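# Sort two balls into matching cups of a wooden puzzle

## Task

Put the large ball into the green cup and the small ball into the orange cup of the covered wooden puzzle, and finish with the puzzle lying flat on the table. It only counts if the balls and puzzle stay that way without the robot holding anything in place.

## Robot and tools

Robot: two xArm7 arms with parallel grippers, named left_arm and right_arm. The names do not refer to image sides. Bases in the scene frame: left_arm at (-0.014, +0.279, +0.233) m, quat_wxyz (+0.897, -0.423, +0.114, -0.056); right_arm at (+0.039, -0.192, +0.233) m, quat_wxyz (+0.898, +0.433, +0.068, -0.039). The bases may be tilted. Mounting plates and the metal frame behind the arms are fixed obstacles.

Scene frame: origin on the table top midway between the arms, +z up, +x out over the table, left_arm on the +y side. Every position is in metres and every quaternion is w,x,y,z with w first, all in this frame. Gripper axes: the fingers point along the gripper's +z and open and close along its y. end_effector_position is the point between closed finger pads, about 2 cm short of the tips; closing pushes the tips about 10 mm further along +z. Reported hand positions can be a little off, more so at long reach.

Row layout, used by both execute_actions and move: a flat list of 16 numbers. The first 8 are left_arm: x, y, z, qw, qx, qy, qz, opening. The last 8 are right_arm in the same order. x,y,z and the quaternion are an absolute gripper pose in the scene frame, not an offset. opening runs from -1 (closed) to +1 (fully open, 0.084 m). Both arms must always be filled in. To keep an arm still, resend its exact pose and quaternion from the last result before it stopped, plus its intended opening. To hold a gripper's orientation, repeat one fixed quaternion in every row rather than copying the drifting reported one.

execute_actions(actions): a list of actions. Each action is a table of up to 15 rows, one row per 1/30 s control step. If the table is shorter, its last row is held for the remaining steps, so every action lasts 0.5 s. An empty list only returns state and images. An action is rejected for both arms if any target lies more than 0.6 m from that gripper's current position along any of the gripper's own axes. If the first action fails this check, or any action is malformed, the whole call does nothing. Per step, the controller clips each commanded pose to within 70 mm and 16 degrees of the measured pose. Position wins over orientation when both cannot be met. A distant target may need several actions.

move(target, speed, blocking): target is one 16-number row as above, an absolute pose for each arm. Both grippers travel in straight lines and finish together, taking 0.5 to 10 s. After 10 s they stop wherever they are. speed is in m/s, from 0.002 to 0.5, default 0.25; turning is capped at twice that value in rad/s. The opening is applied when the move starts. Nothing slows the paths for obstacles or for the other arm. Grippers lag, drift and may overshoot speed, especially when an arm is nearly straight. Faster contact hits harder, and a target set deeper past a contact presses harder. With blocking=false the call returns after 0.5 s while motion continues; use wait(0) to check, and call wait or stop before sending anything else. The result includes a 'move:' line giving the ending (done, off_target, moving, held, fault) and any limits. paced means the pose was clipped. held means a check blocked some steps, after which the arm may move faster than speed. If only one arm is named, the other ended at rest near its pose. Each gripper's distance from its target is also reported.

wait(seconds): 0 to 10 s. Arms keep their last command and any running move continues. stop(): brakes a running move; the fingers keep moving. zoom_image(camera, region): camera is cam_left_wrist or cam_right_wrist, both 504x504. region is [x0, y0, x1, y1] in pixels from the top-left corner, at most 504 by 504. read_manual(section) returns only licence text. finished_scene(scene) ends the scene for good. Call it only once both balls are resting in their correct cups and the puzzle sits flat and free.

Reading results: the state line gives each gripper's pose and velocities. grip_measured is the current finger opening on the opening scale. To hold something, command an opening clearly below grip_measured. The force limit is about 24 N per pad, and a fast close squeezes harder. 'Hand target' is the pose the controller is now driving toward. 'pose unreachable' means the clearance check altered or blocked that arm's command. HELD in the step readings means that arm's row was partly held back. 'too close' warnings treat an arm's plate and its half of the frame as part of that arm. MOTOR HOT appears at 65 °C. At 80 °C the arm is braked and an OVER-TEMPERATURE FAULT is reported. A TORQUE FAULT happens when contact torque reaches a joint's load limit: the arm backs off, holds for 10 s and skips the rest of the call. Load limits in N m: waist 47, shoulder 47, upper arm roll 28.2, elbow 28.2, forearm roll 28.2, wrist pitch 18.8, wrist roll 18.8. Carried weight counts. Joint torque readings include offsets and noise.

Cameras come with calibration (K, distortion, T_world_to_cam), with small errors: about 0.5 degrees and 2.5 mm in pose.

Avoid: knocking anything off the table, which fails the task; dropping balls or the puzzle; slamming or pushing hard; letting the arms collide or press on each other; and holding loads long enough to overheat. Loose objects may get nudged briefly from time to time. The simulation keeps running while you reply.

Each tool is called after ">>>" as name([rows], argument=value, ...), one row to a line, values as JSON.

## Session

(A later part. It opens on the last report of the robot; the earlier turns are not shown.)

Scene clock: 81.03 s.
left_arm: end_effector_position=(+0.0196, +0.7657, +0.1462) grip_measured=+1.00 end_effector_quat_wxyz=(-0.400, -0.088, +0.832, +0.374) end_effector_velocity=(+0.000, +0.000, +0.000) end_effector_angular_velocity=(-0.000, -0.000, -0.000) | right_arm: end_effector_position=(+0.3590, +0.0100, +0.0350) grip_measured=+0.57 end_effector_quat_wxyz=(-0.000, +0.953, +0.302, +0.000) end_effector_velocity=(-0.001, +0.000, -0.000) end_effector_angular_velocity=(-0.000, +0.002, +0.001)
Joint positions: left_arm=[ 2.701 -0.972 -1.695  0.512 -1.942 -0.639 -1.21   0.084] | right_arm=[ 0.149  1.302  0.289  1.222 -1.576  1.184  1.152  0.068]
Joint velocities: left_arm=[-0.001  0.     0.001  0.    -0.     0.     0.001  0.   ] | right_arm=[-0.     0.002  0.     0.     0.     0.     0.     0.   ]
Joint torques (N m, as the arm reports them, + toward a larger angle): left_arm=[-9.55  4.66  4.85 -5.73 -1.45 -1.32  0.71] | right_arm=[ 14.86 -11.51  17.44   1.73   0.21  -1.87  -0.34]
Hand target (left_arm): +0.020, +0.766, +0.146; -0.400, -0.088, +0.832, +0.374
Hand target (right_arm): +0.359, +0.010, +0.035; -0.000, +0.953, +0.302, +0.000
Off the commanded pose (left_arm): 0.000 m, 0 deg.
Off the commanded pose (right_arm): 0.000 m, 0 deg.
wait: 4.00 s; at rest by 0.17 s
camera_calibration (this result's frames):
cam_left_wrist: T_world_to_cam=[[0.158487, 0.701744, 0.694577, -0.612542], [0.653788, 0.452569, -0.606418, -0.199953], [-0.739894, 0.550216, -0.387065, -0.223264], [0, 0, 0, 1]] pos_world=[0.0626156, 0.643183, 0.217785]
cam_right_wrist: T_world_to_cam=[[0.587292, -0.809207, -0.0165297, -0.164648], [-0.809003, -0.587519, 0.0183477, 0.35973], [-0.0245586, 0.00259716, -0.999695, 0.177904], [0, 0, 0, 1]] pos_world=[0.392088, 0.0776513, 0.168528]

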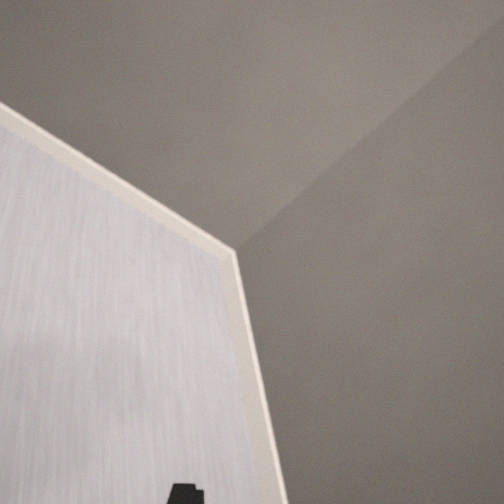

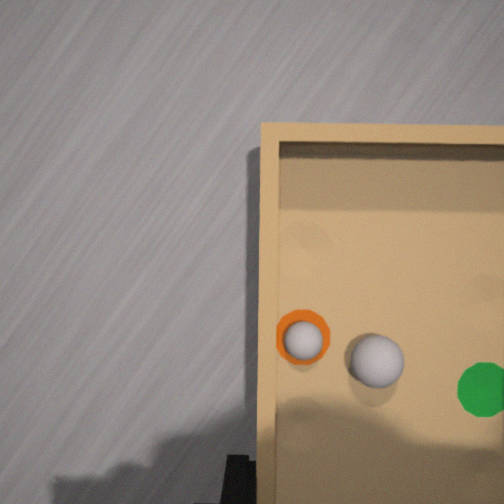

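>>> move(target=[0.0196,0.7657,0.1462,-0.4,-0.088,0.832,0.374,1,0.359,0.010,0.033,-0.0105,0.9532,0.3024,-0.0003,0], speed=0.03)

>>> wait(seconds=3)

Scene clock: 85.57 s.
left_arm: end_effector_position=(+0.0196, +0.7657, +0.1462) grip_measured=+1.00 end_effector_quat_wxyz=(-0.400, -0.088, +0.832, +0.374) end_effector_velocity=(-0.001, -0.000, +0.000) end_effector_angular_velocity=(+0.001, -0.000, +0.002) | right_arm: end_effector_position=(+0.3590, +0.0100, +0.0330) grip_measured=+0.57 end_effector_quat_wxyz=(-0.010, +0.953, +0.302, -0.000) end_effector_velocity=(-0.001, +0.002, +0.001) end_effector_angular_velocity=(+0.006, +0.001, +0.003)
Joint positions: left_arm=[ 2.701 -0.972 -1.695  0.512 -1.942 -0.639 -1.21   0.084] | right_arm=[ 0.133  1.295  0.288  1.214 -1.585  1.163  1.148  0.068]
Joint velocities: left_arm=[ 0.     0.001  0.    -0.001  0.    -0.    -0.001  0.   ] | right_arm=[-0.001  0.001  0.003 -0.002 -0.001 -0.004 -0.     0.   ]
Joint torques (N m, as the arm reports them, + toward a larger angle): left_arm=[-9.44  4.53  4.79 -5.75 -1.47 -1.35  0.81] | right_arm=[ 15.05 -11.63  17.53   1.59   0.17  -1.98  -0.32]
Hand target (left_arm): +0.020, +0.766, +0.146; -0.400, -0.088, +0.832, +0.374
Hand target (right_arm): +0.359, +0.010, +0.033; -0.011, +0.953, +0.302, -0.000
Off the commanded pose (left_arm): 0.000 m, 0 deg.
Off the commanded pose (right_arm): 0.000 m, 0 deg.
move: done
camera_calibration (this result's frames):
cam_left_wrist: T_world_to_cam=[[0.158487, 0.701744, 0.694577, -0.612542], [0.653788, 0.452569, -0.606418, -0.199953], [-0.739894, 0.550216, -0.387065, -0.223264], [0, 0, 0, 1]] pos_world=[0.0626156, 0.643183, 0.217785]
cam_right_wrist: T_world_to_cam=[[0.587069, -0.808718, -0.0364056, -0.163976], [-0.808926, -0.587779, 0.0124202, 0.35993], [-0.0314429, 0.022158, -0.99926, 0.178159], [0, 0, 0, 1]] pos_world=[0.393024, 0.0750011, 0.167587]

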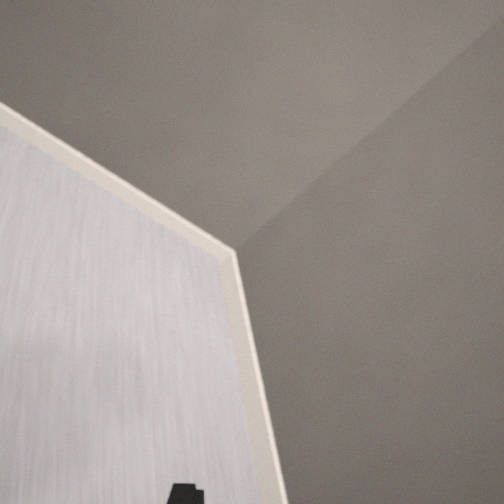

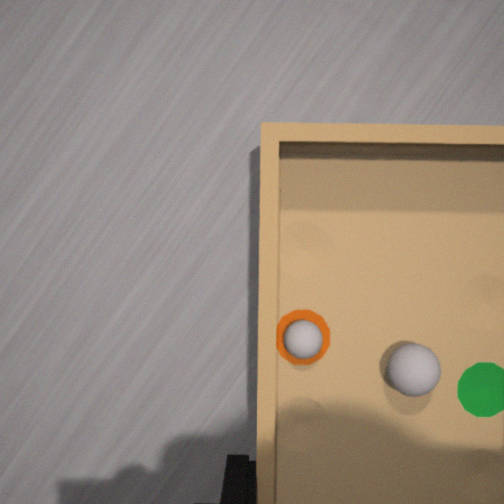

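Scene clock: 88.57 s.
left_arm: end_effector_position=(+0.0196, +0.7657, +0.1462) grip_measured=+1.00 end_effector_quat_wxyz=(-0.400, -0.088, +0.832, +0.374) end_effector_velocity=(+0.000, +0.000, -0.000) end_effector_angular_velocity=(-0.001, -0.000, -0.001) | right_arm: end_effector_position=(+0.3590, +0.0100, +0.0330) grip_measured=+0.57 end_effector_quat_wxyz=(-0.011, +0.953, +0.302, -0.000) end_effector_velocity=(+0.000, +0.000, +0.000) end_effector_angular_velocity=(+0.000, -0.000, +0.001)
Joint positions: left_arm=[ 2.701 -0.972 -1.695  0.512 -1.942 -0.639 -1.21   0.084] | right_arm=[ 0.133  1.295  0.288  1.214 -1.585  1.163  1.148  0.068]
Joint velocities: left_arm=[-0.    -0.    -0.001  0.001 -0.    -0.     0.001  0.   ] | right_arm=[ 0.    -0.     0.    -0.     0.     0.    -0.001  0.   ]
Joint torques (N m, as the arm reports them, + toward a larger angle): left_arm=[-9.41  4.59  4.89 -5.66 -1.54 -1.32  0.75] | right_arm=[ 14.6  -11.39  17.51   1.54   0.03  -1.91  -0.37]
Hand target (left_arm): +0.020, +0.766, +0.146; -0.400, -0.088, +0.832, +0.374
Hand target (right_arm): +0.359, +0.010, +0.033; -0.011, +0.953, +0.302, -0.000
Off the commanded pose (left_arm): 0.000 m, 0 deg.
Off the commanded pose (right_arm): 0.000 m, 0 deg.
wait: 3.00 s; at rest by 0.17 s
camera_calibration (this result's frames):
cam_left_wrist: T_world_to_cam=[[0.158487, 0.701744, 0.694577, -0.612542], [0.653788, 0.452569, -0.606418, -0.199953], [-0.739894, 0.550216, -0.387065, -0.223264], [0, 0, 0, 1]] pos_world=[0.0626156, 0.643183, 0.217785]
cam_right_wrist: T_world_to_cam=[[0.587118, -0.808672, -0.0366433, -0.163948], [-0.808889, -0.587833, 0.0122982, 0.359929], [-0.0314853, 0.0224199, -0.999253, 0.178182], [0, 0, 0, 1]] pos_world=[0.393009, 0.0750035, 0.167615]

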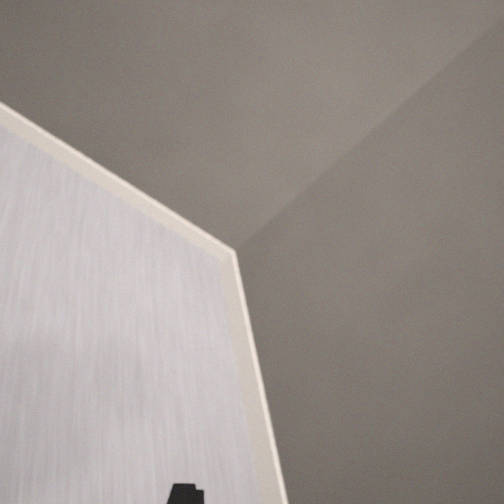

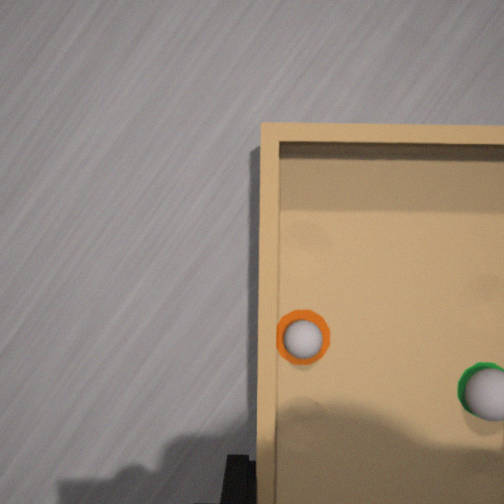

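>>> move(target=[0.0196,0.7657,0.1462,-0.4,-0.088,0.832,0.374,1,0.359,0.010,0.0254,0,0.9532,0.3024,0,0], speed=0.02)

>>> execute_actions([
  [[0.0196,0.7657,0.1462,-0.4,-0.088,0.832,0.374,1,0.359,0.010,0.0254,0,0.9532,0.3024,0,1]],
])

>>> move(target=[0.0196,0.7657,0.1462,-0.4,-0.088,0.832,0.374,1,0.359,0.010,0.1,0,0.9532,0.3024,0,1], speed=0.2)

Scene clock: 95.37 s.
left_arm: end_effector_position=(+0.0196, +0.7657, +0.1462) grip_measured=+1.00 end_effector_quat_wxyz=(-0.400, -0.088, +0.832, +0.374) end_effector_velocity=(-0.001, -0.000, +0.000) end_effector_angular_velocity=(+0.001, +0.001, +0.001) | right_arm: end_effector_position=(+0.3589, +0.0100, +0.0254) grip_measured=+0.57 end_effector_quat_wxyz=(-0.000, +0.953, +0.302, -0.000) end_effector_velocity=(+0.001, +0.001, +0.000) end_effector_angular_velocity=(-0.000, -0.003, -0.003)
Joint positions: left_arm=[ 2.701 -0.972 -1.695  0.512 -1.942 -0.639 -1.21   0.084] | right_arm=[ 0.142  1.317  0.275  1.233 -1.591  1.173  1.154  0.068]
Joint velocities: left_arm=[-0.     0.     0.    -0.002  0.    -0.    -0.001  0.   ] | right_arm=[ 0.001  0.001  0.     0.004 -0.001  0.001  0.001  0.   ]
Joint torques (N m, as the arm reports them, + toward a larger angle): left_arm=[-9.41  4.56  4.88 -5.72 -1.64 -1.29  0.77] | right_arm=[ 14.88 -11.7   17.49   1.66   0.11  -1.79  -0.32]
Hand target (left_arm): +0.020, +0.766, +0.146; -0.400, -0.088, +0.832, +0.374
Hand target (right_arm): +0.359, +0.010, +0.025; -0.000, +0.953, +0.302, -0.000
Off the commanded pose (left_arm): 0.000 m, 0 deg.
Off the commanded pose (right_arm): 0.000 m, 0 deg.
move: done
camera_calibration (this result's frames):
cam_left_wrist: T_world_to_cam=[[0.158487, 0.701744, 0.694577, -0.612542], [0.653788, 0.452568, -0.606418, -0.199953], [-0.739894, 0.550216, -0.387065, -0.223264], [0, 0, 0, 1]] pos_world=[0.0626156, 0.643183, 0.217785]
cam_right_wrist: T_world_to_cam=[[0.587349, -0.80916, -0.016762, -0.16479], [-0.808954, -0.587582, 0.0184673, 0.359848], [-0.0247921, 0.00271296, -0.999689, 0.168434], [0, 0, 0, 1]] pos_world=[0.392065, 0.0776418, 0.158974]

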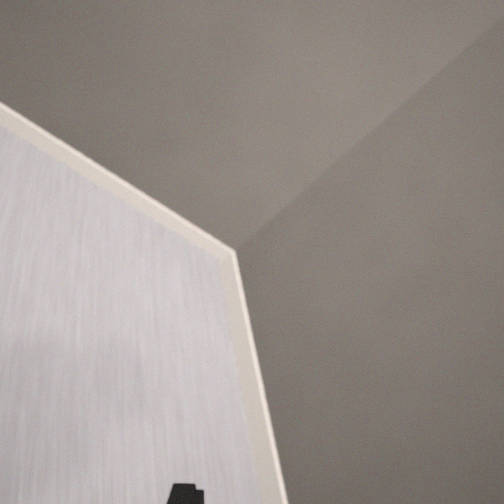

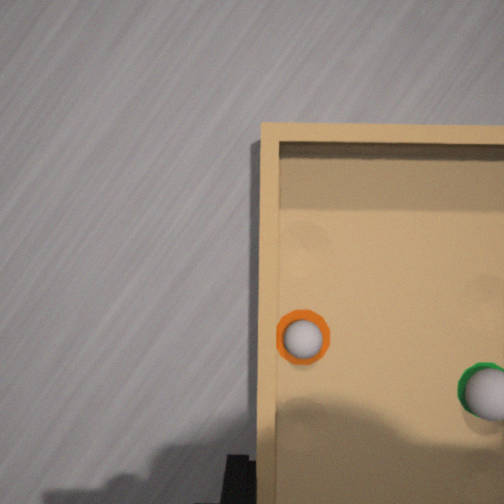

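Scene clock: 95.87 s.
left_arm: end_effector_position=(+0.0196, +0.7657, +0.1462) grip_measured=+1.00 end_effector_quat_wxyz=(-0.400, -0.088, +0.832, +0.374) end_effector_velocity=(+0.001, +0.000, -0.000) end_effector_angular_velocity=(+0.000, -0.001, -0.000) | right_arm: end_effector_position=(+0.3590, +0.0100, +0.0254) grip_measured=+1.00 end_effector_quat_wxyz=(-0.000, +0.953, +0.302, +0.000) end_effector_velocity=(-0.001, +0.000, -0.000) end_effector_angular_velocity=(+0.001, +0.001, +0.001)
Joint positions: left_arm=[ 2.701 -0.972 -1.695  0.512 -1.942 -0.639 -1.21   0.084] | right_arm=[ 0.142  1.317  0.275  1.233 -1.591  1.173  1.154  0.084]
Joint velocities: left_arm=[ 0.     0.    -0.001  0.001  0.    -0.    -0.     0.   ] | right_arm=[-0.     0.001  0.001  0.    -0.     0.    -0.     0.   ]
Joint torques (N m, as the arm reports them, + toward a larger angle): left_arm=[-9.6   4.63  4.8  -5.7  -1.62 -1.36  0.77] | right_arm=[ 14.47 -11.42  17.16   1.69   0.19  -1.7   -0.4 ]
Hand target (left_arm): +0.020, +0.766, +0.146; -0.400, -0.088, +0.832, +0.374
Hand target (right_arm): +0.359, +0.010, +0.025; +0.000, +0.953, +0.302, -0.000
Off the commanded pose (left_arm): 0.000 m, 0 deg.
Off the commanded pose (right_arm): 0.000 m, 0 deg.
Step readings (end_effector_position):
0: left_arm (+0.0196, +0.7657, +0.1462) | right_arm (+0.3589, +0.0100, +0.0254)
1: left_arm (+0.0196, +0.7657, +0.1462) | right_arm (+0.3590, +0.0100, +0.0255)
2: left_arm (+0.0196, +0.7657, +0.1462) | right_arm (+0.3590, +0.0100, +0.0255)
4: left_arm (+0.0196, +0.7657, +0.1462) | right_arm (+0.3591, +0.0101, +0.0256)
8: left_arm (+0.0196, +0.7657, +0.1462) | right_arm (+0.3591, +0.0101, +0.0256)
15: end_effector_position above
camera_calibration (this result's frames):
cam_left_wrist: T_world_to_cam=[[0.158487, 0.701744, 0.694577, -0.612542], [0.653788, 0.452569, -0.606418, -0.199953], [-0.739894, 0.550216, -0.387065, -0.223264], [0, 0, 0, 1]] pos_world=[0.0626156, 0.643183, 0.217785]
cam_right_wrist: T_world_to_cam=[[0.5873, -0.8092, -0.0165456, -0.164809], [-0.808996, -0.587528, 0.0183622, 0.359919], [-0.0245797, 0.00260122, -0.999694, 0.168333], [0, 0, 0, 1]] pos_world=[0.392103, 0.0776612, 0.158945]

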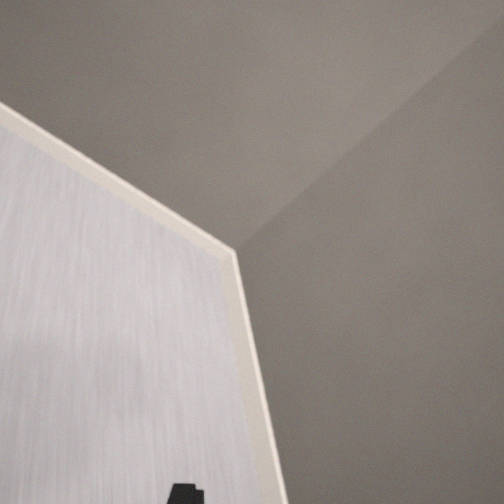

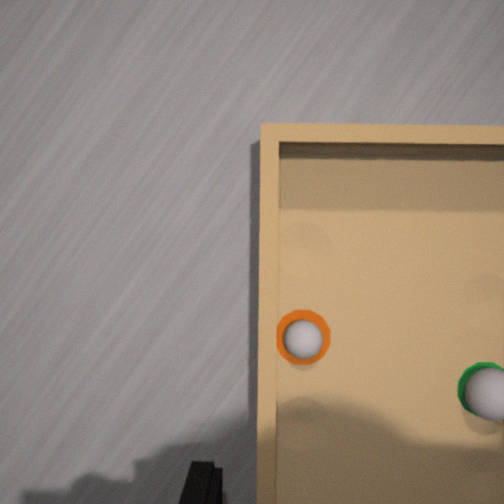

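Scene clock: 96.73 s.
left_arm: end_effector_position=(+0.0196, +0.7657, +0.1462) grip_measured=+1.00 end_effector_quat_wxyz=(-0.400, -0.088, +0.832, +0.374) end_effector_velocity=(+0.000, -0.000, -0.000) end_effector_angular_velocity=(-0.003, +0.002, -0.002) | right_arm: end_effector_position=(+0.3589, +0.0095, +0.0992) grip_measured=+1.00 end_effector_quat_wxyz=(+0.001, +0.953, +0.302, -0.000) end_effector_velocity=(+0.001, +0.004, +0.006) end_effector_angular_velocity=(+0.011, -0.005, +0.001)
Joint positions: left_arm=[ 2.701 -0.972 -1.695  0.512 -1.942 -0.639 -1.21   0.084] | right_arm=[ 0.196  1.211  0.382  1.168 -1.463  1.26   1.137  0.084]
Joint velocities: left_arm=[-0.    -0.    -0.001 -0.    -0.    -0.     0.003  0.   ] | right_arm=[ 0.004 -0.004  0.01   0.     0.002 -0.001 -0.001 -0.   ]
Joint torques (N m, as the arm reports them, + toward a larger angle): left_arm=[-9.61  4.56  4.85 -5.67 -1.49 -1.33  0.76] | right_arm=[ 14.53 -11.99  17.68   2.94   0.25  -1.75  -0.28]
Hand target (left_arm): +0.020, +0.766, +0.146; -0.400, -0.088, +0.832, +0.374
Hand target (right_arm): +0.359, +0.010, +0.100; +0.000, +0.953, +0.302, +0.000
Off the commanded pose (left_arm): 0.000 m, 0 deg.
Off the commanded pose (right_arm): 0.001 m, 0 deg.
move: done
camera_calibration (this result's frames):
cam_left_wrist: T_world_to_cam=[[0.158487, 0.701744, 0.694577, -0.612542], [0.653788, 0.452569, -0.606418, -0.199953], [-0.739894, 0.550216, -0.387065, -0.223264], [0, 0, 0, 1]] pos_world=[0.0626156, 0.643183, 0.217785]
cam_right_wrist: T_world_to_cam=[[0.587315, -0.809209, -0.0155759, -0.164071], [-0.808975, -0.58752, 0.0194738, 0.358068], [-0.0249096, 0.00116329, -0.999689, 0.242235], [0, 0, 0, 1]] pos_world=[0.392064, 0.077323, 0.232631]

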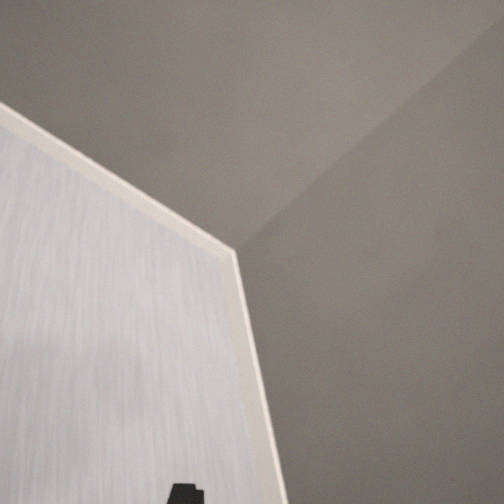

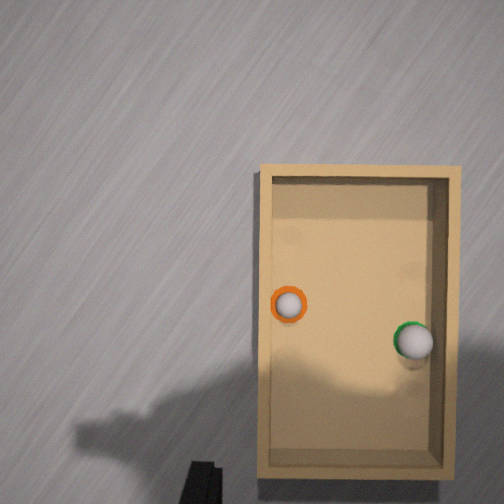

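>>> finished_scene(scene=2)

The scene is finished: the task was done.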